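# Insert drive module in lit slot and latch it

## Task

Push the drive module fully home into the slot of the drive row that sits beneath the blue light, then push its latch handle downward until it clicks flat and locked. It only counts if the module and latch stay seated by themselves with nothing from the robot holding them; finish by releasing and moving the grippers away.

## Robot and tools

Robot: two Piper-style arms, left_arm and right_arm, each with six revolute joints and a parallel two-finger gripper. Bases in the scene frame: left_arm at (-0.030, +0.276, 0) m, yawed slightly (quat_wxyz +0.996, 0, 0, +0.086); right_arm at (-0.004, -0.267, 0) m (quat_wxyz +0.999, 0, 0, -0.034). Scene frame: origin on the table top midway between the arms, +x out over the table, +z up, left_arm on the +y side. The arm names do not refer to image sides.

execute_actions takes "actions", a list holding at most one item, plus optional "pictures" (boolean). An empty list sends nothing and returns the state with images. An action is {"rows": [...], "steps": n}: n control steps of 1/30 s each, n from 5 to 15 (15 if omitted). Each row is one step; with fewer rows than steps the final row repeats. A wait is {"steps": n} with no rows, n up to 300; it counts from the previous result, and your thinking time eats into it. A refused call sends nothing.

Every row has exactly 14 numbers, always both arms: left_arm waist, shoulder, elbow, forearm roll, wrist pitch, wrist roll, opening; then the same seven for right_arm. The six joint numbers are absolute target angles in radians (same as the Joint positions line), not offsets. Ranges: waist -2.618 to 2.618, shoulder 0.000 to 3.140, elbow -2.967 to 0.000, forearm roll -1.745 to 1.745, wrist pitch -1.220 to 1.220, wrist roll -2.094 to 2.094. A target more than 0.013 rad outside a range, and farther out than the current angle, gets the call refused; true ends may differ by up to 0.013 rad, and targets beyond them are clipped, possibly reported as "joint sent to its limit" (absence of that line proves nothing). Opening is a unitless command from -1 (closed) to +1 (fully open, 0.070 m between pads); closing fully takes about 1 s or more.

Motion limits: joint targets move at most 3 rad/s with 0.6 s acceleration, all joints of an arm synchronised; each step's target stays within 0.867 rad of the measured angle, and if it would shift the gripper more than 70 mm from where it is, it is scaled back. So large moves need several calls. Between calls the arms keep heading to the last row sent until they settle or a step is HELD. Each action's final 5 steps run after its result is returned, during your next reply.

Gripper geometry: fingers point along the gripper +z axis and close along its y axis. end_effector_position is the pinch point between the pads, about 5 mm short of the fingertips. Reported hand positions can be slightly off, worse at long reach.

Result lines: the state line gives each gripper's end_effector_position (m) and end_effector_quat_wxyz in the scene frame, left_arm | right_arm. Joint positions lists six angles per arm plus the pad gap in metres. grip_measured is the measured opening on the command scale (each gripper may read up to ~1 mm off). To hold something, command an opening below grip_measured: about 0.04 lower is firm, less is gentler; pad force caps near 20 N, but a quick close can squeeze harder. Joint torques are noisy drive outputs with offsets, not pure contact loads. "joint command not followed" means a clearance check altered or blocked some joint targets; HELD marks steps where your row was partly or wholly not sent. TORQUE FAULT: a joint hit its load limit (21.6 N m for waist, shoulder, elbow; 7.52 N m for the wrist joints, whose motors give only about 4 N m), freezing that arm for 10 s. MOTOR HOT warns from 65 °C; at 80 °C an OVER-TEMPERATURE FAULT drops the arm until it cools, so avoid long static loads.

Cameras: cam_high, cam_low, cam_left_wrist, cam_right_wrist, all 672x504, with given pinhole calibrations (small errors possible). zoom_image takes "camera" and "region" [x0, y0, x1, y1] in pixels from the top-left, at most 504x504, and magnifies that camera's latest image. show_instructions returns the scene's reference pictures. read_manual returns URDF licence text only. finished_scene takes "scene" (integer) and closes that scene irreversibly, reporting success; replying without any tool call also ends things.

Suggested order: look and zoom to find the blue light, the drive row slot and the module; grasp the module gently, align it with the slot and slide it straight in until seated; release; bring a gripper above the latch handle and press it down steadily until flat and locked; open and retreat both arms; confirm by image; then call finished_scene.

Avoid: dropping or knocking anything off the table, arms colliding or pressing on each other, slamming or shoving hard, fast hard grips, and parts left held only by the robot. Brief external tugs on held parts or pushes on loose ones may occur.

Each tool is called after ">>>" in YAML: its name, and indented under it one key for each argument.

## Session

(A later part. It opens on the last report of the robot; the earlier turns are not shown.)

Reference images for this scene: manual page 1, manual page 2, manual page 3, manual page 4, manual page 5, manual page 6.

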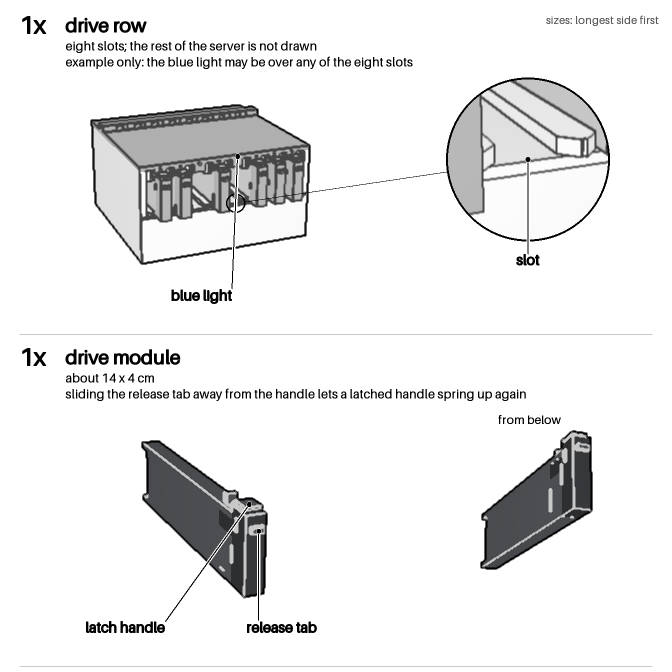

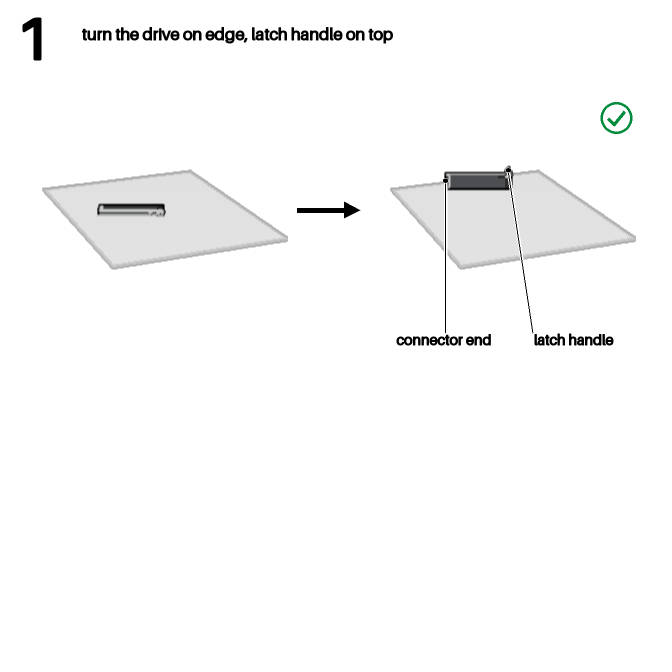

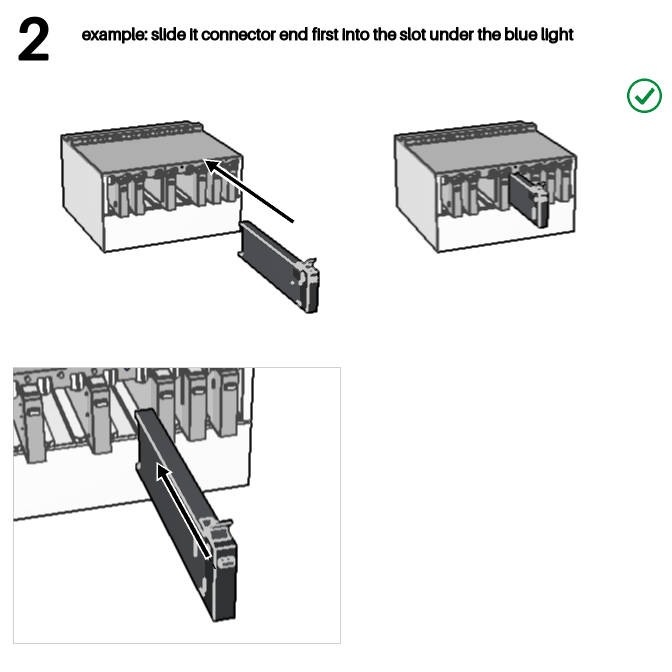

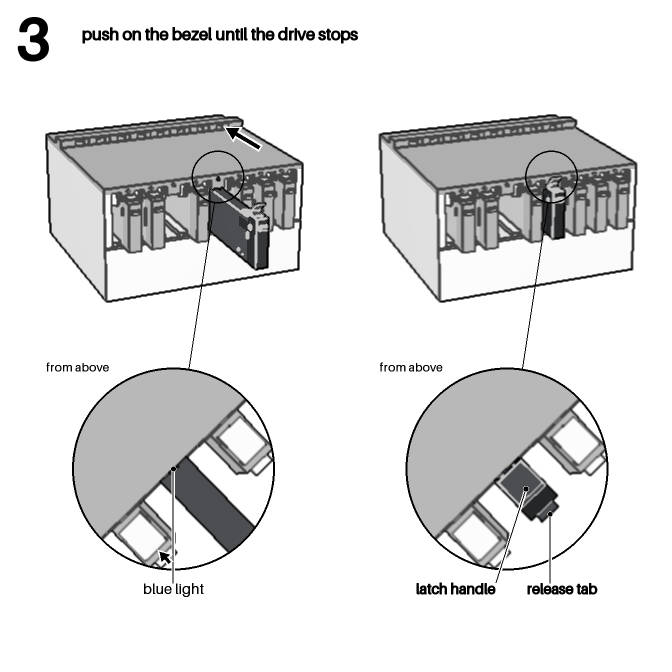

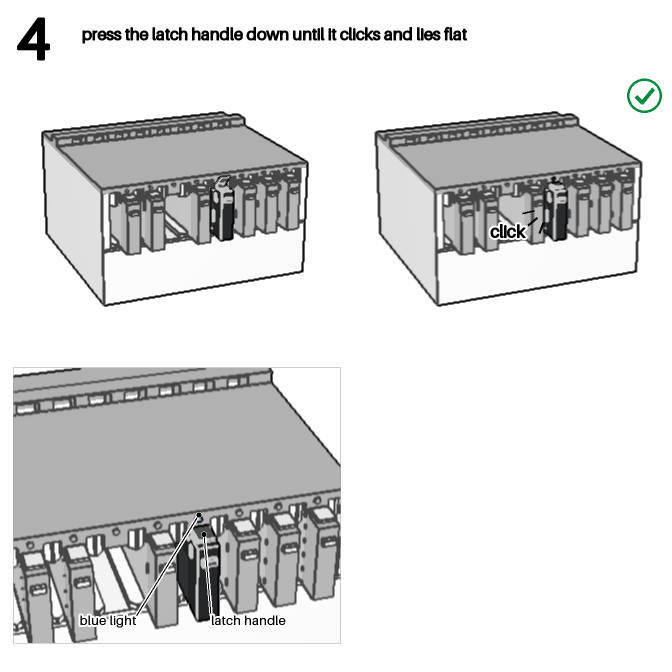

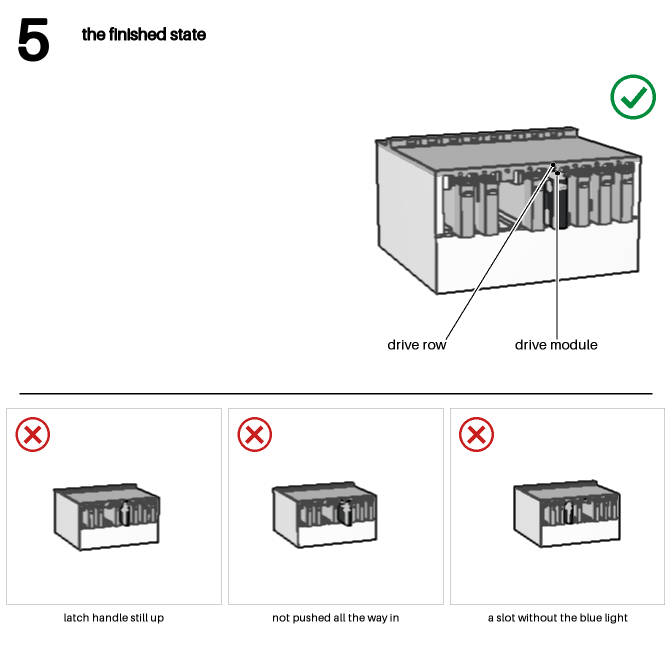

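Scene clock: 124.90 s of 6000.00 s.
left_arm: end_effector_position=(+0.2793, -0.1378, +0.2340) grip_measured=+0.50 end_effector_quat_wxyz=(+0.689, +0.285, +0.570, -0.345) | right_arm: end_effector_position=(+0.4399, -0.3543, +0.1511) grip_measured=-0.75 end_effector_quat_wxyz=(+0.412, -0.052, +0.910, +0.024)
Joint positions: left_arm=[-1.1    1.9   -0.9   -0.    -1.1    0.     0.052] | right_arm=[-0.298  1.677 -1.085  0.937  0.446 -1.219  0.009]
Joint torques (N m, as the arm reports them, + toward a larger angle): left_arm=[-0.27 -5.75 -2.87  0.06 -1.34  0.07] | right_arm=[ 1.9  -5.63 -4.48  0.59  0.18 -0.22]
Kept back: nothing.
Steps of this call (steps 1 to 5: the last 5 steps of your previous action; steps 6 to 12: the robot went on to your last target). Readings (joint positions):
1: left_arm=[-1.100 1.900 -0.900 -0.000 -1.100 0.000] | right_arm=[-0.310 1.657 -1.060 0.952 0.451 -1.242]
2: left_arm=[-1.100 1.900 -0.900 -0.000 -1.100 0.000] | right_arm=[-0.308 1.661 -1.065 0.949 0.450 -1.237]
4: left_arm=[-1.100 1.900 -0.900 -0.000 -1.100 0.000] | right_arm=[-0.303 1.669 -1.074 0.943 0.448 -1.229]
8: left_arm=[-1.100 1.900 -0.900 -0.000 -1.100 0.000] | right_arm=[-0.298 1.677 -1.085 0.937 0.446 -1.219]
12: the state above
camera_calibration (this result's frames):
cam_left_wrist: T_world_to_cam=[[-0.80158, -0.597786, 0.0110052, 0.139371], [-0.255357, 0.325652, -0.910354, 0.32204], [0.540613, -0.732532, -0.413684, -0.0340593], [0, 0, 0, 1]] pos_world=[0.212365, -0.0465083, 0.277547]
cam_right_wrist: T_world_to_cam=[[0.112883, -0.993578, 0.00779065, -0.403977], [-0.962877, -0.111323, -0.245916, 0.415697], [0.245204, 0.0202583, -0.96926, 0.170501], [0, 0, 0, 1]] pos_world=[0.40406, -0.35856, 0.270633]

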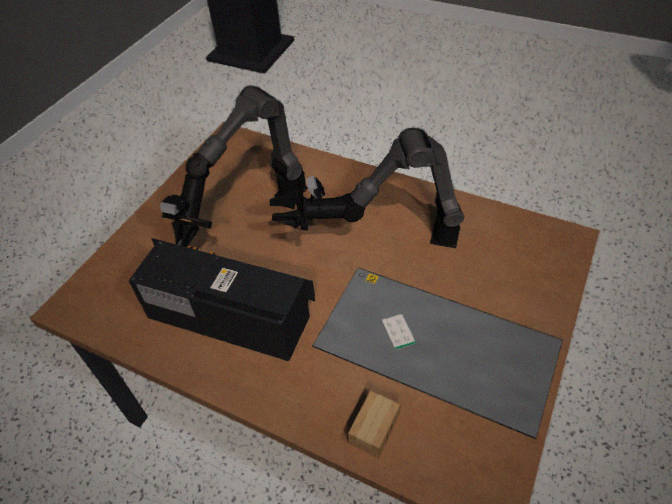

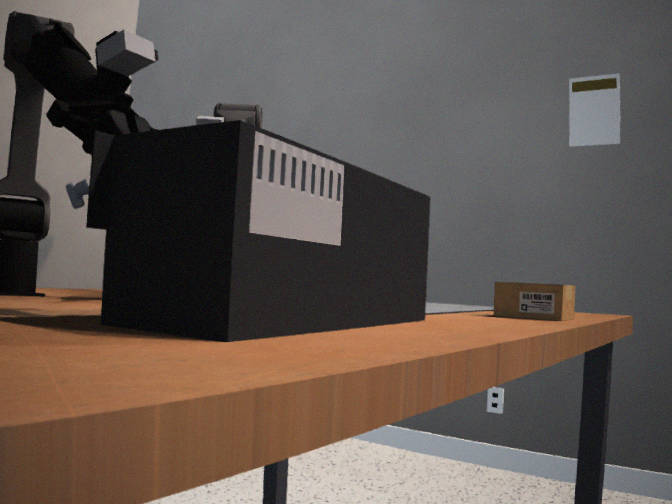

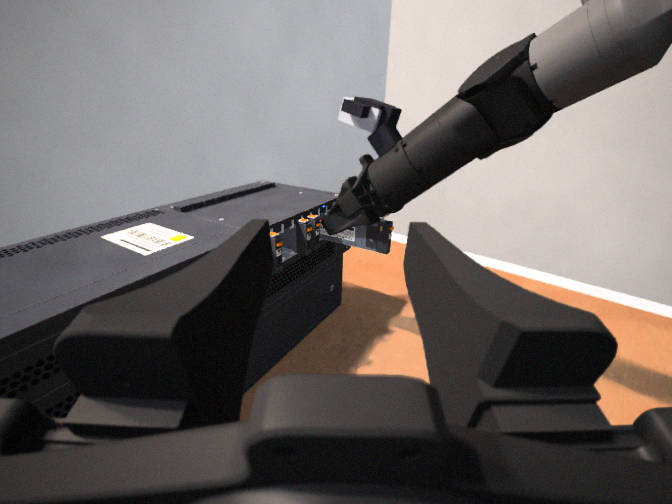

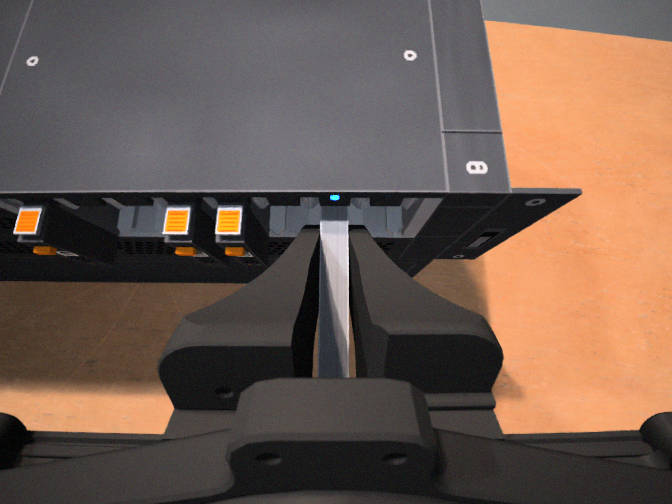

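>>> execute_actions:
  actions:
    - {"rows":[[-1.1,1.9,-0.9,0,-1.1,0,0.5,-0.2985,1.6766,-1.0844,0.9378,0.4461,-1.2200,-0.4]],"steps":12}

>>> execute_actions:
  actions:
    - {"rows":[[-1.1,1.9,-0.9,0,-1.1,0,0.5,-0.3640,1.5256,-1.0422,0.8248,0.5611,-1.124,0.0]],"steps":15}

>>> execute_actions:
  actions:
    - {"rows":[[-1.1,1.9,-0.9,0,-1.1,0,0.5,-0.5534,1.3287,-0.7802,0.8939,0.6663,-1.338,0.0]],"steps":15}

>>> execute_actions:
  actions:
    - {"steps":10}

>>> execute_actions:
  actions:
    - {"rows":[[-1.1,1.9,-0.9,0,-1.1,0,0.5,-0.5031,1.4121,-0.7693,1.0802,0.5698,-1.501,-1]],"steps":15}

>>> execute_actions:
  actions:
    - {"steps":15}
  pictures: true

>>> zoom_image:
  camera: "cam_left_wrist"
  region: [270, 170, 430, 290]

Scene clock: 126.20 s of 6000.00 s.
left_arm: end_effector_position=(+0.2793, -0.1378, +0.2340) grip_measured=+0.50 end_effector_quat_wxyz=(+0.689, +0.285, +0.570, -0.345) | right_arm: end_effector_position=(+0.4398, -0.3532, +0.1519) grip_measured=-0.40 end_effector_quat_wxyz=(+0.412, -0.053, +0.909, +0.025)
Joint positions: left_arm=[-1.1    1.9   -0.9   -0.    -1.1    0.     0.052] | right_arm=[-0.298  1.675 -1.085  0.939  0.449 -1.22   0.021]
Joint torques (N m, as the arm reports them, + toward a larger angle): left_arm=[-0.15 -5.69 -2.93  0.04 -1.34  0.06] | right_arm=[-0.28 -5.99 -3.36  0.32 -0.23 -0.15]
Steps of this call (steps 1 to 30: the robot went on to your last target; steps 31 to 32: nothing new was sent; steps 33 to 39: the first 7 steps of this action). Readings (joint positions):
33: left_arm=[-1.100 1.900 -0.900 -0.000 -1.100 0.000] | right_arm=[-0.298 1.677 -1.085 0.938 0.446 -1.220]
34: left_arm=[-1.100 1.900 -0.900 -0.000 -1.100 0.000] | right_arm=[-0.298 1.676 -1.085 0.939 0.447 -1.220]
36: left_arm=[-1.100 1.900 -0.900 -0.000 -1.100 0.000] | right_arm=[-0.298 1.676 -1.085 0.939 0.449 -1.220]
39: the state above

Scene clock: 126.70 s of 6000.00 s.
left_arm: end_effector_position=(+0.2793, -0.1378, +0.2340) grip_measured=+0.50 end_effector_quat_wxyz=(+0.689, +0.285, +0.570, -0.345) | right_arm: end_effector_position=(+0.4028, -0.3585, +0.1853) grip_measured=+0.00 end_effector_quat_wxyz=(+0.413, -0.053, +0.909, +0.023)
Joint positions: left_arm=[-1.1    1.9   -0.9   -0.    -1.1    0.     0.052] | right_arm=[-0.364  1.524 -1.044  0.826  0.561 -1.125  0.035]
Joint torques (N m, as the arm reports them, + toward a larger angle): left_arm=[-0.11 -5.88 -2.97  0.04 -1.33  0.09] | right_arm=[ 0.   -3.56 -3.16  0.4  -0.31 -0.12]
Steps of this call (steps 1 to 5: the last 5 steps of your previous action; steps 6 to 15: the first 10 steps of this action). Readings (joint positions):
6: left_arm=[-1.100 1.900 -0.900 -0.000 -1.100 0.000] | right_arm=[-0.298 1.675 -1.085 0.939 0.447 -1.220]
7: left_arm=[-1.100 1.900 -0.900 -0.000 -1.100 0.000] | right_arm=[-0.299 1.673 -1.084 0.937 0.448 -1.219]
9: left_arm=[-1.100 1.900 -0.900 -0.000 -1.100 0.000] | right_arm=[-0.310 1.650 -1.076 0.918 0.466 -1.203]
13: left_arm=[-1.100 1.900 -0.900 -0.000 -1.100 0.000] | right_arm=[-0.353 1.550 -1.050 0.844 0.542 -1.140]
15: the state above

Scene clock: 127.20 s of 6000.00 s.
left_arm: end_effector_position=(+0.2793, -0.1378, +0.2340) grip_measured=+0.50 end_effector_quat_wxyz=(+0.689, +0.285, +0.570, -0.345) | right_arm: end_effector_position=(+0.3353, -0.3674, +0.1645) grip_measured=+0.00 end_effector_quat_wxyz=(+0.391, -0.054, +0.918, +0.022)
Joint positions: left_arm=[-1.1    1.9   -0.9   -0.    -1.1    0.     0.052] | right_arm=[-0.516  1.369 -0.831  0.879  0.646 -1.296  0.035]
Joint torques (N m, as the arm reports them, + toward a larger angle): left_arm=[-0.23 -5.77 -2.94  0.05 -1.32  0.06] | right_arm=[ 0.71 -3.25 -4.33  0.56 -0.12  0.14]
Steps of this call (steps 1 to 5: the last 5 steps of your previous action; steps 6 to 15: the first 10 steps of this action). Readings (joint positions):
6: left_arm=[-1.100 1.900 -0.900 -0.000 -1.100 0.000] | right_arm=[-0.365 1.524 -1.042 0.824 0.562 -1.123]
7: left_arm=[-1.100 1.900 -0.900 -0.000 -1.100 0.000] | right_arm=[-0.366 1.523 -1.039 0.825 0.562 -1.126]
9: left_arm=[-1.100 1.900 -0.900 -0.000 -1.100 0.000] | right_arm=[-0.383 1.507 -1.014 0.832 0.570 -1.147]
13: left_arm=[-1.100 1.900 -0.900 -0.000 -1.100 0.000] | right_arm=[-0.469 1.418 -0.896 0.863 0.619 -1.243]
15: the state above

Scene clock: 127.53 s of 6000.00 s.
left_arm: end_effector_position=(+0.2793, -0.1378, +0.2340) grip_measured=+0.50 end_effector_quat_wxyz=(+0.689, +0.285, +0.570, -0.345) | right_arm: end_effector_position=(+0.3194, -0.3668, +0.1599) grip_measured=+0.00 end_effector_quat_wxyz=(+0.389, -0.053, +0.919, +0.023)
Joint positions: left_arm=[-1.1    1.9   -0.9   -0.    -1.1    0.     0.052] | right_arm=[-0.554  1.327 -0.779  0.894  0.667 -1.338  0.035]
Joint torques (N m, as the arm reports them, + toward a larger angle): left_arm=[-0.2  -5.69 -2.94  0.05 -1.35  0.07] | right_arm=[ 0.51 -2.88 -4.5   0.56 -0.17  0.07]
Kept back: nothing.
Steps of this call (steps 1 to 5: the last 5 steps of your previous action; steps 6 to 10: the robot went on to your last target). Readings (joint positions):
1: left_arm=[-1.100 1.900 -0.900 -0.000 -1.100 0.000] | right_arm=[-0.531 1.351 -0.809 0.885 0.655 -1.313]
2: left_arm=[-1.100 1.900 -0.900 -0.000 -1.100 0.000] | right_arm=[-0.543 1.339 -0.793 0.890 0.661 -1.327]
4: left_arm=[-1.100 1.900 -0.900 -0.000 -1.100 0.000] | right_arm=[-0.554 1.327 -0.778 0.894 0.667 -1.339]
8: left_arm=[-1.100 1.900 -0.900 -0.000 -1.100 0.000] | right_arm=[-0.554 1.327 -0.778 0.894 0.667 -1.339]
10: the state above

Scene clock: 127.87 s of 6000.00 s.
left_arm: end_effector_position=(+0.2793, -0.1378, +0.2340) grip_measured=+0.50 end_effector_quat_wxyz=(+0.689, +0.285, +0.570, -0.345) | right_arm: end_effector_position=(+0.3437, -0.3656, +0.1492) grip_measured=-0.63 end_effector_quat_wxyz=(+0.411, -0.053, +0.910, +0.024)
Joint positions: left_arm=[-1.1    1.9   -0.9   -0.    -1.1    0.     0.052] | right_arm=[-0.506  1.408 -0.771  1.068  0.575 -1.49   0.013]
Joint torques (N m, as the arm reports them, + toward a larger angle): left_arm=[-0.03 -5.82 -2.99  0.06 -1.32  0.06] | right_arm=[-0.21 -4.11 -3.08  0.24  0.19  0.12]
Steps of this call (steps 1 to 10: the first 10 steps of this action). Readings (joint positions):
1: left_arm=[-1.100 1.900 -0.900 -0.000 -1.100 0.000] | right_arm=[-0.554 1.328 -0.779 0.894 0.667 -1.338]
2: left_arm=[-1.100 1.900 -0.900 -0.000 -1.100 0.000] | right_arm=[-0.553 1.329 -0.779 0.897 0.665 -1.340]
4: left_arm=[-1.100 1.900 -0.900 -0.000 -1.100 0.000] | right_arm=[-0.546 1.340 -0.779 0.922 0.652 -1.361]
8: left_arm=[-1.100 1.900 -0.900 -0.000 -1.100 0.000] | right_arm=[-0.517 1.390 -0.775 1.031 0.595 -1.457]
10: the state above

Scene clock: 128.37 s of 6000.00 s.
left_arm: end_effector_position=(+0.2793, -0.1378, +0.2340) grip_measured=+0.50 end_effector_quat_wxyz=(+0.689, +0.285, +0.570, -0.345) | right_arm: end_effector_position=(+0.3448, -0.3652, +0.1478) grip_measured=-1.00 end_effector_quat_wxyz=(+0.411, -0.053, +0.910, +0.024)
Joint positions: left_arm=[-1.1    1.9   -0.9   -0.    -1.1    0.     0.052] | right_arm=[-0.503  1.413 -0.769  1.08   0.57  -1.501  0.   ]
Joint torques (N m, as the arm reports them, + toward a larger angle): left_arm=[-0.1  -5.69 -2.89  0.06 -1.34  0.06] | right_arm=[-0.9  -4.49 -2.91  0.21  0.24  0.07]
Kept back: nothing.
Steps of this call (steps 1 to 5: the last 5 steps of your previous action; steps 6 to 15: the robot went on to your last target). Readings (joint positions):
1: left_arm=[-1.100 1.900 -0.900 -0.000 -1.100 0.000] | right_arm=[-0.504 1.412 -0.770 1.078 0.571 -1.499]
2: left_arm=[-1.100 1.900 -0.900 -0.000 -1.100 0.000] | right_arm=[-0.503 1.414 -0.770 1.082 0.569 -1.502]
4: left_arm=[-1.100 1.900 -0.900 -0.000 -1.100 0.000] | right_arm=[-0.503 1.414 -0.770 1.082 0.569 -1.502]
8: left_arm=[-1.100 1.900 -0.900 -0.000 -1.100 0.000] | right_arm=[-0.503 1.414 -0.770 1.081 0.569 -1.501]
15: the state above
camera_calibration (this result's frames):
cam_left_wrist: T_world_to_cam=[[-0.80158, -0.597786, 0.0110052, 0.139371], [-0.255357, 0.325652, -0.910354, 0.32204], [0.540613, -0.732532, -0.413684, -0.0340593], [0, 0, 0, 1]] pos_world=[0.212365, -0.0465082, 0.277547]
cam_right_wrist: T_world_to_cam=[[0.113447, -0.993516, 0.00743131, -0.404122], [-0.962851, -0.111784, -0.245809, 0.321932], [0.245046, 0.0207309, -0.96929, 0.191085], [0, 0, 0, 1]] pos_world=[0.308994, -0.369477, 0.267353]

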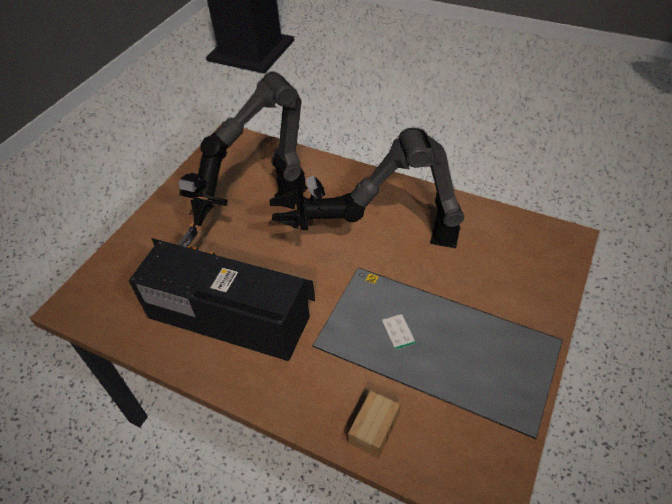

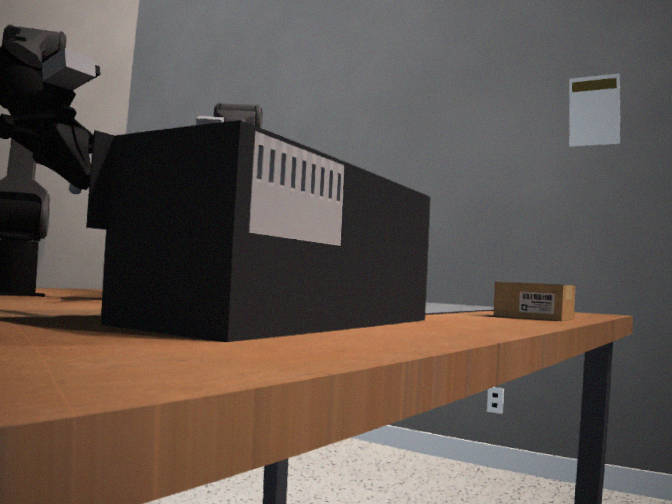

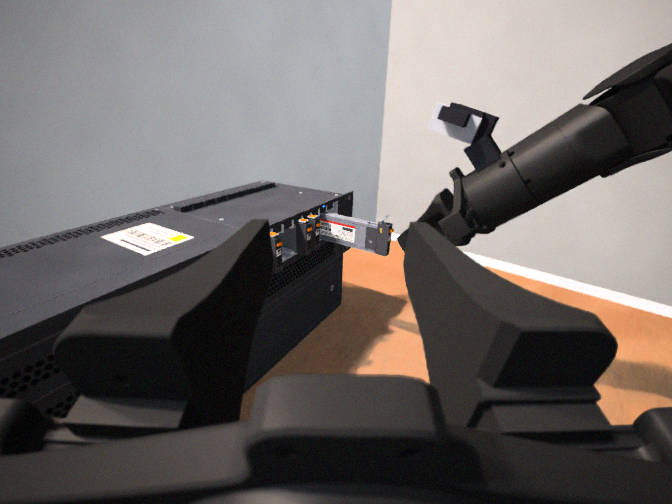

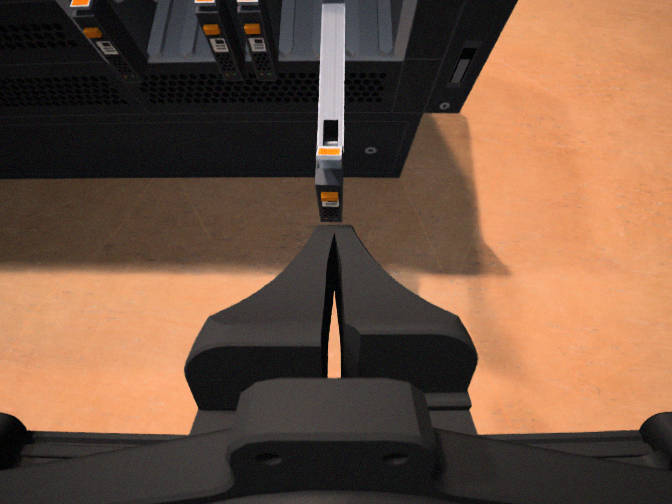

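Region (270, 170, 430, 290) of cam_left_wrist's 672x504 image, scaled by 3.150, with more detail than that image has; it fills the top 378 rows of this view, and the rest is white.

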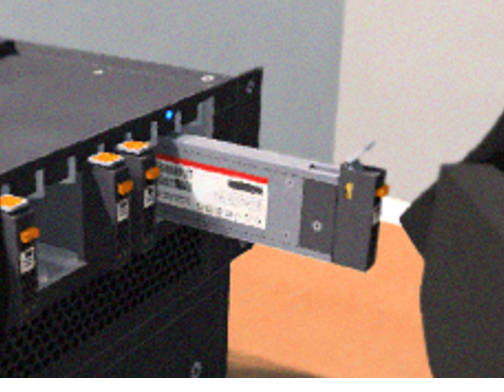

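>>> execute_actions:
  actions:
    - {"rows":[ [-1.1,1.9,-0.9,0,-1.1,0,0.5,-0.4963,1.4195,-0.7772,1.0781,0.5650,-1.4945,-1], [-1.1,1.9,-0.9,0,-1.1,0,0.5,-0.4895,1.4268,-0.7852,1.0761,0.5602,-1.4879,-1], [-1.1,1.9,-0.9,0,-1.1,0,0.5,-0.4826,1.4342,-0.7931,1.0740,0.5554,-1.4814,-1], [-1.1,1.9,-0.9,0,-1.1,0,0.5,-0.4758,1.4415,-0.8011,1.0719,0.5506,-1.4749,-1], [-1.1,1.9,-0.9,0,-1.1,0,0.5,-0.4690,1.4489,-0.8090,1.0699,0.5458,-1.4683,-1], [-1.1,1.9,-0.9,0,-1.1,0,0.5,-0.4622,1.4562,-0.8170,1.0678,0.5410,-1.4618,-1], [-1.1,1.9,-0.9,0,-1.1,0,0.5,-0.4554,1.4636,-0.8249,1.0657,0.5362,-1.4553,-1], [-1.1,1.9,-0.9,0,-1.1,0,0.5,-0.4485,1.4709,-0.8329,1.0637,0.5315,-1.4487,-1], [-1.1,1.9,-0.9,0,-1.1,0,0.5,-0.4417,1.4783,-0.8408,1.0616,0.5267,-1.4422,-1], [-1.1,1.9,-0.9,0,-1.1,0,0.5,-0.4349,1.4856,-0.8488,1.0595,0.5219,-1.4357,-1], [-1.1,1.9,-0.9,0,-1.1,0,0.5,-0.4281,1.4930,-0.8567,1.0575,0.5171,-1.4291,-1], [-1.1,1.9,-0.9,0,-1.1,0,0.5,-0.4213,1.5003,-0.8647,1.0554,0.5123,-1.4226,-1], [-1.1,1.9,-0.9,0,-1.1,0,0.5,-0.4144,1.5077,-0.8726,1.0533,0.5075,-1.4161,-1], [-1.1,1.9,-0.9,0,-1.1,0,0.5,-0.4076,1.5150,-0.8806,1.0513,0.5027,-1.4095,-1], [-1.1,1.9,-0.9,0,-1.1,0,0.5,-0.4008,1.5224,-0.8885,1.0492,0.4979,-1.4030,-1]],"steps":15}

>>> execute_actions:
  actions:
    - {"rows":[ [-1.1,1.9,-0.9,0,-1.1,0,0.5,-0.3962,1.5288,-0.8967,1.0446,0.4955,-1.3952,-1], [-1.1,1.9,-0.9,0,-1.1,0,0.5,-0.3916,1.5352,-0.9049,1.0401,0.4930,-1.3874,-1], [-1.1,1.9,-0.9,0,-1.1,0,0.5,-0.3870,1.5417,-0.9131,1.0355,0.4906,-1.3796,-1], [-1.1,1.9,-0.9,0,-1.1,0,0.5,-0.3824,1.5481,-0.9213,1.0309,0.4882,-1.3718,-1], [-1.1,1.9,-0.9,0,-1.1,0,0.5,-0.3778,1.5545,-0.9295,1.0264,0.4857,-1.3640,-1], [-1.1,1.9,-0.9,0,-1.1,0,0.5,-0.3732,1.5609,-0.9377,1.0218,0.4833,-1.3562,-1], [-1.1,1.9,-0.9,0,-1.1,0,0.5,-0.3686,1.5673,-0.9459,1.0172,0.4809,-1.3484,-1], [-1.1,1.9,-0.9,0,-1.1,0,0.5,-0.3639,1.5738,-0.9540,1.0127,0.4784,-1.3406,-1], [-1.1,1.9,-0.9,0,-1.1,0,0.5,-0.3593,1.5802,-0.9622,1.0081,0.4760,-1.3328,-1], [-1.1,1.9,-0.9,0,-1.1,0,0.5,-0.3547,1.5866,-0.9704,1.0035,0.4736,-1.3250,-1], [-1.1,1.9,-0.9,0,-1.1,0,0.5,-0.3501,1.5930,-0.9786,0.9990,0.4711,-1.3172,-1], [-1.1,1.9,-0.9,0,-1.1,0,0.5,-0.3455,1.5994,-0.9868,0.9944,0.4687,-1.3094,-1], [-1.1,1.9,-0.9,0,-1.1,0,0.5,-0.3409,1.6059,-0.9950,0.9898,0.4663,-1.3016,-1], [-1.1,1.9,-0.9,0,-1.1,0,0.5,-0.3363,1.6123,-1.0032,0.9853,0.4638,-1.2938,-1], [-1.1,1.9,-0.9,0,-1.1,0,0.5,-0.3317,1.6187,-1.0114,0.9807,0.4614,-1.2860,-1]],"steps":15}

>>> execute_actions:
  actions:
    - {"rows":[ [-1.1,1.9,-0.9,0,-1.1,0,0.5,-0.3295,1.6226,-1.0163,0.9778,0.4604,-1.2816,-1], [-1.1,1.9,-0.9,0,-1.1,0,0.5,-0.3273,1.6264,-1.0211,0.9750,0.4594,-1.2772,-1], [-1.1,1.9,-0.9,0,-1.1,0,0.5,-0.3251,1.6303,-1.0260,0.9721,0.4583,-1.2728,-1], [-1.1,1.9,-0.9,0,-1.1,0,0.5,-0.3228,1.6341,-1.0309,0.9693,0.4573,-1.2684,-1], [-1.1,1.9,-0.9,0,-1.1,0,0.5,-0.3206,1.6380,-1.0357,0.9664,0.4563,-1.2640,-1], [-1.1,1.9,-0.9,0,-1.1,0,0.5,-0.3184,1.6419,-1.0406,0.9635,0.4553,-1.2596,-1], [-1.1,1.9,-0.9,0,-1.1,0,0.5,-0.3162,1.6457,-1.0455,0.9607,0.4543,-1.2552,-1]],"steps":15}
  pictures: true

>>> zoom_image:
  camera: "cam_left_wrist"
  region: [270, 170, 430, 290]

Scene clock: 129.57 s of 6000.00 s.
left_arm: end_effector_position=(+0.2793, -0.1378, +0.2340) grip_measured=+0.50 end_effector_quat_wxyz=(+0.689, +0.285, +0.570, -0.345) | right_arm: end_effector_position=(+0.3676, -0.3632, +0.1488) grip_measured=-1.00 end_effector_quat_wxyz=(+0.411, -0.053, +0.910, +0.024)
Joint positions: left_arm=[-1.1    1.9   -0.9   -0.    -1.1    0.     0.052] | right_arm=[-0.444  1.476 -0.838  1.062  0.528 -1.444  0.   ]
Joint torques (N m, as the arm reports them, + toward a larger angle): left_arm=[-0.12 -5.84 -3.06  0.05 -1.33  0.06] | right_arm=[ 0.48 -3.73 -4.44  0.17 -0.12  0.05]
Steps of this call (steps 1 to 15: the robot went on to your last target; steps 16 to 26: nothing new was sent; steps 27 to 36: the first 10 steps of this action). Readings (joint positions):
27: left_arm=[-1.100 1.900 -0.900 -0.000 -1.100 0.000] | right_arm=[-0.503 1.412 -0.769 1.080 0.570 -1.501]
28: left_arm=[-1.100 1.900 -0.900 -0.000 -1.100 0.000] | right_arm=[-0.501 1.414 -0.771 1.079 0.569 -1.498]
30: left_arm=[-1.100 1.900 -0.900 -0.000 -1.100 0.000] | right_arm=[-0.486 1.429 -0.787 1.075 0.559 -1.483]
34: left_arm=[-1.100 1.900 -0.900 -0.000 -1.100 0.000] | right_arm=[-0.457 1.460 -0.822 1.066 0.538 -1.457]
36: the state above

Scene clock: 130.07 s of 6000.00 s.
left_arm: end_effector_position=(+0.2793, -0.1378, +0.2340) grip_measured=+0.50 end_effector_quat_wxyz=(+0.689, +0.285, +0.570, -0.345) | right_arm: end_effector_position=(+0.4050, -0.3586, +0.1504) grip_measured=-1.00 end_effector_quat_wxyz=(+0.411, -0.053, +0.910, +0.024)
Joint positions: left_arm=[-1.1    1.9   -0.9   -0.    -1.1    0.     0.052] | right_arm=[-0.36   1.579 -0.96   1.009  0.477 -1.335  0.   ]
Joint torques (N m, as the arm reports them, + toward a larger angle): left_arm=[-0.06 -5.76 -3.04  0.06 -1.31  0.07] | right_arm=[ 0.33 -4.52 -4.56  0.16 -0.17  0.07]
Steps of this call (steps 1 to 5: the last 5 steps of your previous action; steps 6 to 15: the first 10 steps of this action). Readings (joint positions):
6: left_arm=[-1.100 1.900 -0.900 -0.000 -1.100 0.000] | right_arm=[-0.403 1.520 -0.886 1.050 0.499 -1.404]
7: left_arm=[-1.100 1.900 -0.900 -0.000 -1.100 0.000] | right_arm=[-0.397 1.527 -0.895 1.046 0.495 -1.397]
9: left_arm=[-1.100 1.900 -0.900 -0.000 -1.100 0.000] | right_arm=[-0.388 1.540 -0.911 1.037 0.491 -1.382]
13: left_arm=[-1.100 1.900 -0.900 -0.000 -1.100 0.000] | right_arm=[-0.370 1.566 -0.944 1.018 0.482 -1.350]
15: the state above

Scene clock: 130.57 s of 6000.00 s.
left_arm: end_effector_position=(+0.2793, -0.1378, +0.2340) grip_measured=+0.50 end_effector_quat_wxyz=(+0.689, +0.285, +0.570, -0.345) | right_arm: end_effector_position=(+0.4288, -0.3556, +0.1510) grip_measured=-1.00 end_effector_quat_wxyz=(+0.411, -0.053, +0.910, +0.024)
Joint positions: left_arm=[-1.1    1.9   -0.9   -0.    -1.1    0.     0.053] | right_arm=[-0.317  1.646 -1.045  0.959  0.455 -1.254  0.   ]
Joint torques (N m, as the arm reports them, + toward a larger angle): left_arm=[-0.28 -5.75 -3.08  0.05 -1.32  0.07] | right_arm=[ 1.62 -4.82 -5.48  0.69 -0.54 -0.09]
Steps of this call (steps 1 to 5: the last 5 steps of your previous action; steps 6 to 15: the first 10 steps of this action). Readings (joint positions):
6: left_arm=[-1.100 1.900 -0.900 -0.000 -1.100 0.000] | right_arm=[-0.333 1.617 -1.009 0.982 0.462 -1.288]
7: left_arm=[-1.100 1.900 -0.900 -0.000 -1.100 0.000] | right_arm=[-0.329 1.623 -1.016 0.978 0.460 -1.282]
9: left_arm=[-1.100 1.900 -0.900 -0.000 -1.100 0.000] | right_arm=[-0.326 1.630 -1.025 0.970 0.460 -1.273]
13: left_arm=[-1.100 1.900 -0.900 -0.000 -1.100 0.000] | right_arm=[-0.317 1.645 -1.044 0.959 0.456 -1.255]
15: the state above
camera_calibration (this result's frames):
cam_left_wrist: T_world_to_cam=[[-0.80158, -0.597786, 0.0110052, 0.139371], [-0.255357, 0.325652, -0.910354, 0.32204], [0.540613, -0.732532, -0.413684, -0.0340593], [0, 0, 0, 1]] pos_world=[0.212365, -0.0465083, 0.277547]
cam_right_wrist: T_world_to_cam=[[0.113832, -0.993473, 0.0073674, -0.404245], [-0.963106, -0.112167, -0.244633, 0.404416], [0.243862, 0.0207516, -0.969588, 0.17394], [0, 0, 0, 1]] pos_world=[0.393094, -0.359853, 0.270561]

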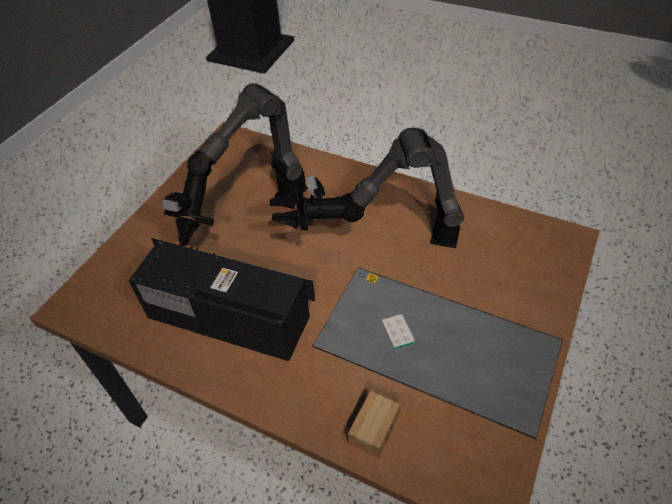

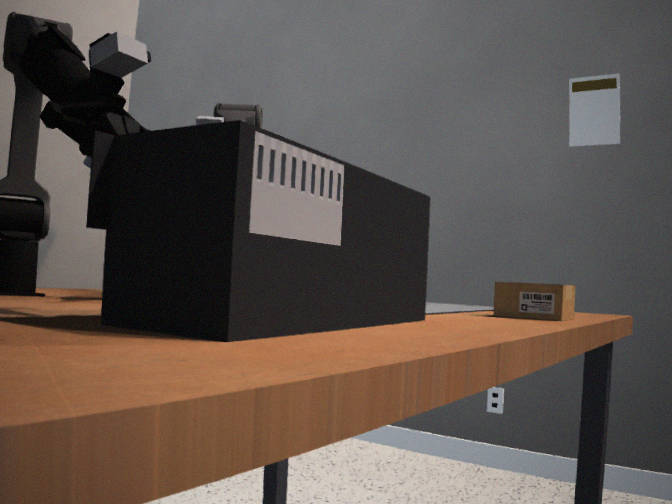

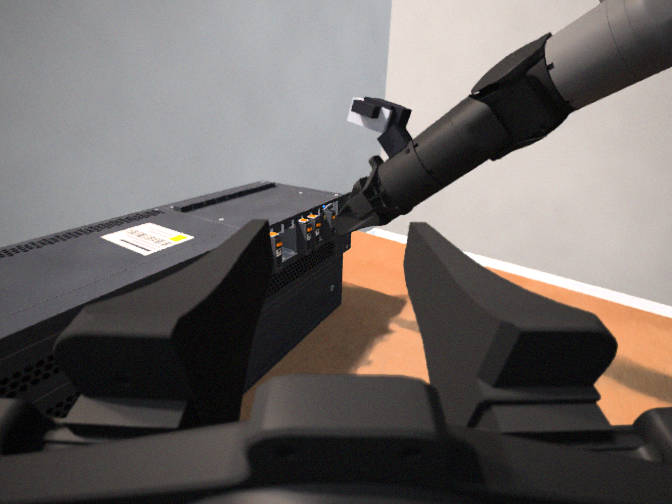

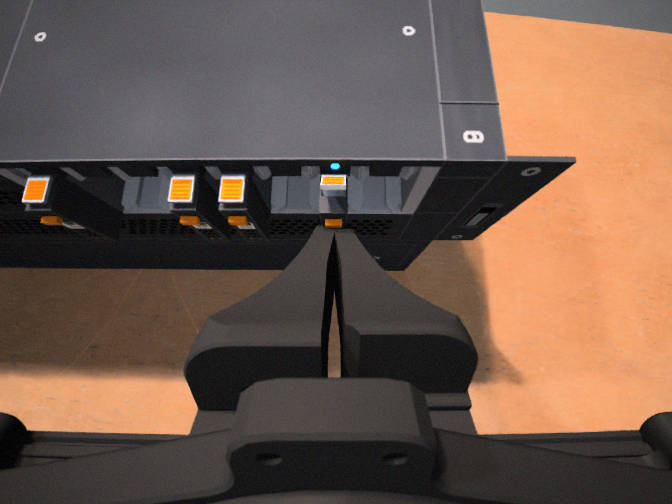

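Region (270, 170, 430, 290) of cam_left_wrist's 672x504 image, scaled by 3.150, with more detail than that image has; it fills the top 378 rows of this view, and the rest is white.

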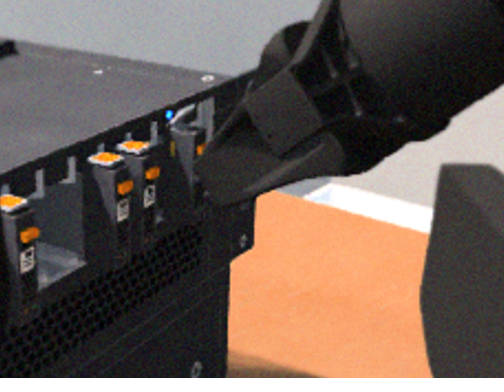

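Nearly flush; push ~4 mm more.

>>> execute_actions:
  actions:
    - {"rows":[ [-1.1,1.9,-0.9,0,-1.1,0,0.5,-0.3151,1.6477,-1.0479,0.9592,0.4537,-1.2530,-1], [-1.1,1.9,-0.9,0,-1.1,0,0.5,-0.3140,1.6496,-1.0503,0.9578,0.4532,-1.2508,-1], [-1.1,1.9,-0.9,0,-1.1,0,0.5,-0.3129,1.6515,-1.0528,0.9564,0.4527,-1.2486,-1], [-1.1,1.9,-0.9,0,-1.1,0,0.5,-0.3118,1.6534,-1.0552,0.9550,0.4522,-1.2464,-1], [-1.1,1.9,-0.9,0,-1.1,0,0.5,-0.3107,1.6554,-1.0576,0.9535,0.4517,-1.2442,-1], [-1.1,1.9,-0.9,0,-1.1,0,0.5,-0.3096,1.6573,-1.0601,0.9521,0.4512,-1.2420,-1]],"steps":15}

>>> execute_actions:
  actions:
    - {"rows":[[-1.1,1.9,-0.9,0,-1.1,0,0.5,-0.3317,1.6187,-1.0114,0.9807,0.4614,-1.2860,-1]],"steps":15}
  pictures: true

>>> zoom_image:
  camera: "cam_right_wrist"
  region: [150, 100, 450, 260]

Scene clock: 131.23 s of 6000.00 s.
left_arm: end_effector_position=(+0.2793, -0.1378, +0.2340) grip_measured=+0.50 end_effector_quat_wxyz=(+0.689, +0.285, +0.570, -0.345) | right_arm: end_effector_position=(+0.4306, -0.3553, +0.1506) grip_measured=-1.00 end_effector_quat_wxyz=(+0.409, -0.054, +0.910, +0.024)
Joint positions: left_arm=[-1.1    1.9   -0.9   -0.    -1.1    0.     0.052] | right_arm=[-0.313  1.653 -1.054  0.947  0.456 -1.242  0.   ]
Joint torques (N m, as the arm reports them, + toward a larger angle): left_arm=[-0.12 -5.79 -3.08  0.06 -1.33  0.08] | right_arm=[  8.09  -1.74 -10.49   2.24  -1.78   0.03]
Steps of this call (steps 1 to 5: the last 5 steps of your previous action; steps 6 to 10: the robot went on to your last target; steps 11 to 20: the first 10 steps of this action). Readings (joint positions):
11: left_arm=[-1.100 1.900 -0.900 -0.000 -1.100 0.000] | right_arm=[-0.316 1.646 -1.045 0.960 0.455 -1.255]
12: left_arm=[-1.100 1.900 -0.900 -0.000 -1.100 0.000] | right_arm=[-0.315 1.647 -1.047 0.960 0.454 -1.254]
14: left_arm=[-1.100 1.900 -0.900 -0.000 -1.100 0.000] | right_arm=[-0.314 1.651 -1.050 0.956 0.454 -1.249]
18: left_arm=[-1.100 1.900 -0.900 -0.000 -1.100 0.000] | right_arm=[-0.313 1.652 -1.054 0.947 0.456 -1.242]
20: the state above

Scene clock: 131.73 s of 6000.00 s.
left_arm: end_effector_position=(+0.2793, -0.1378, +0.2340) grip_measured=+0.50 end_effector_quat_wxyz=(+0.689, +0.285, +0.570, -0.345) | right_arm: end_effector_position=(+0.4230, -0.3565, +0.1529) grip_measured=-1.00 end_effector_quat_wxyz=(+0.415, -0.051, +0.908, +0.023)
Joint positions: left_arm=[-1.1    1.9   -0.9   -0.    -1.1    0.     0.052] | right_arm=[-0.327  1.624 -1.019  0.988  0.455 -1.287  0.   ]
Joint torques (N m, as the arm reports them, + toward a larger angle): left_arm=[-0.19 -5.71 -3.09  0.07 -1.31  0.07] | right_arm=[-0.86 -5.9  -2.99  0.13  0.06  0.04]
Steps of this call (steps 1 to 5: the last 5 steps of your previous action; steps 6 to 15: the first 10 steps of this action). Readings (joint positions):
6: left_arm=[-1.100 1.900 -0.900 -0.000 -1.100 0.000] | right_arm=[-0.313 1.653 -1.055 0.947 0.456 -1.242]
7: left_arm=[-1.100 1.900 -0.900 -0.000 -1.100 0.000] | right_arm=[-0.313 1.652 -1.054 0.949 0.456 -1.244]
9: left_arm=[-1.100 1.900 -0.900 -0.000 -1.100 0.000] | right_arm=[-0.317 1.643 -1.041 0.975 0.451 -1.266]
13: left_arm=[-1.100 1.900 -0.900 -0.000 -1.100 0.000] | right_arm=[-0.326 1.624 -1.022 0.991 0.452 -1.287]
15: the state above
camera_calibration (this result's frames):
cam_left_wrist: T_world_to_cam=[[-0.80158, -0.597786, 0.011005, 0.139371], [-0.255356, 0.325652, -0.910354, 0.32204], [0.540613, -0.732532, -0.413684, -0.0340593], [0, 0, 0, 1]] pos_world=[0.212365, -0.0465082, 0.277547]
cam_right_wrist: T_world_to_cam=[[0.110256, -0.993869, 0.00828201, -0.403273], [-0.961263, -0.10875, -0.253273, 0.400926], [0.252621, 0.0199638, -0.967359, 0.172916], [0, 0, 0, 1]] pos_world=[0.386176, -0.360652, 0.272156]

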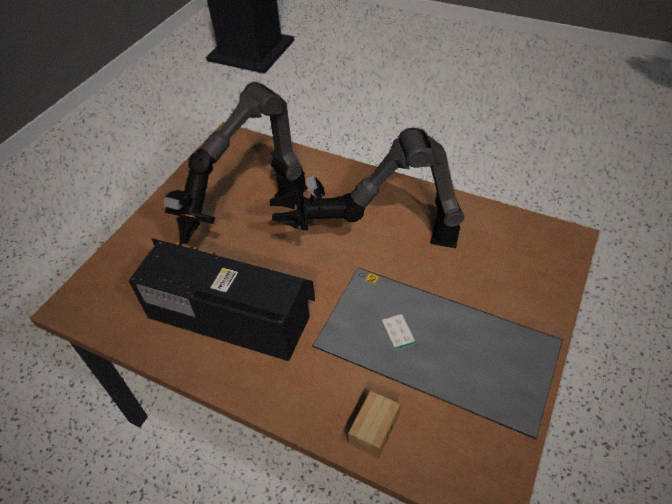

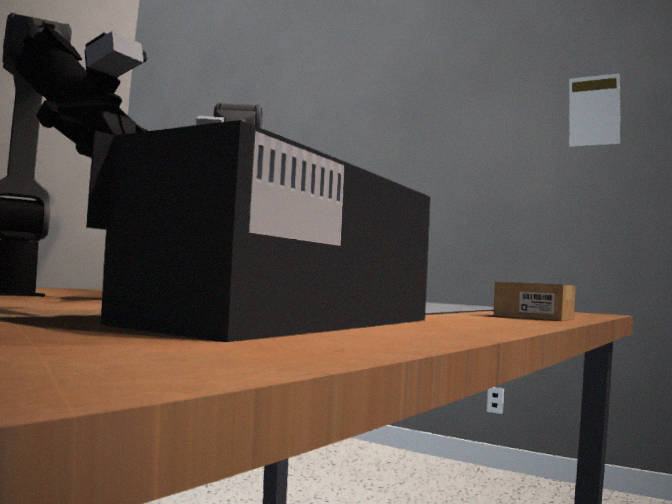

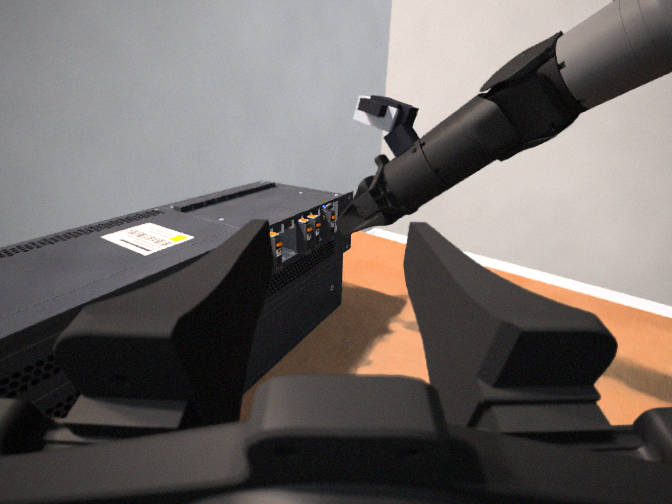

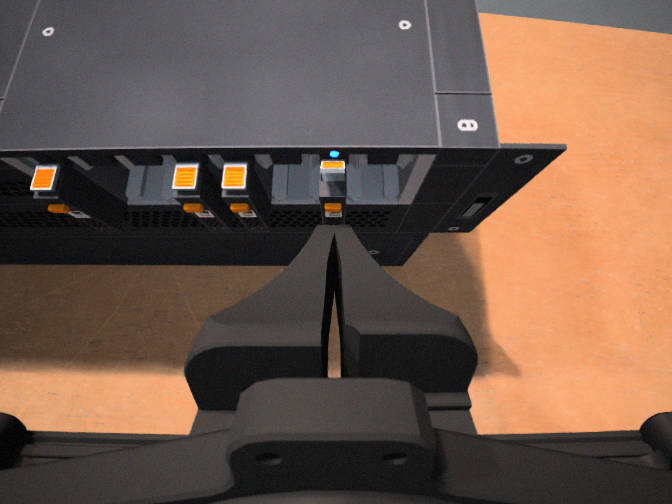

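Region (150, 100, 450, 260) of cam_right_wrist's 672x504 image, scaled by 1.680, with more detail than that image has; it fills the top 269 rows of this view, and the rest is white.

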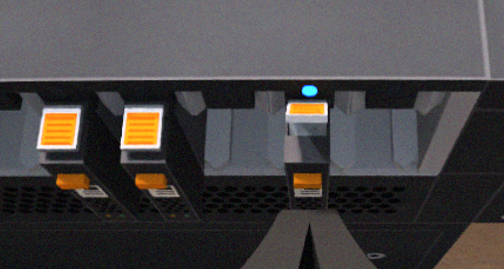

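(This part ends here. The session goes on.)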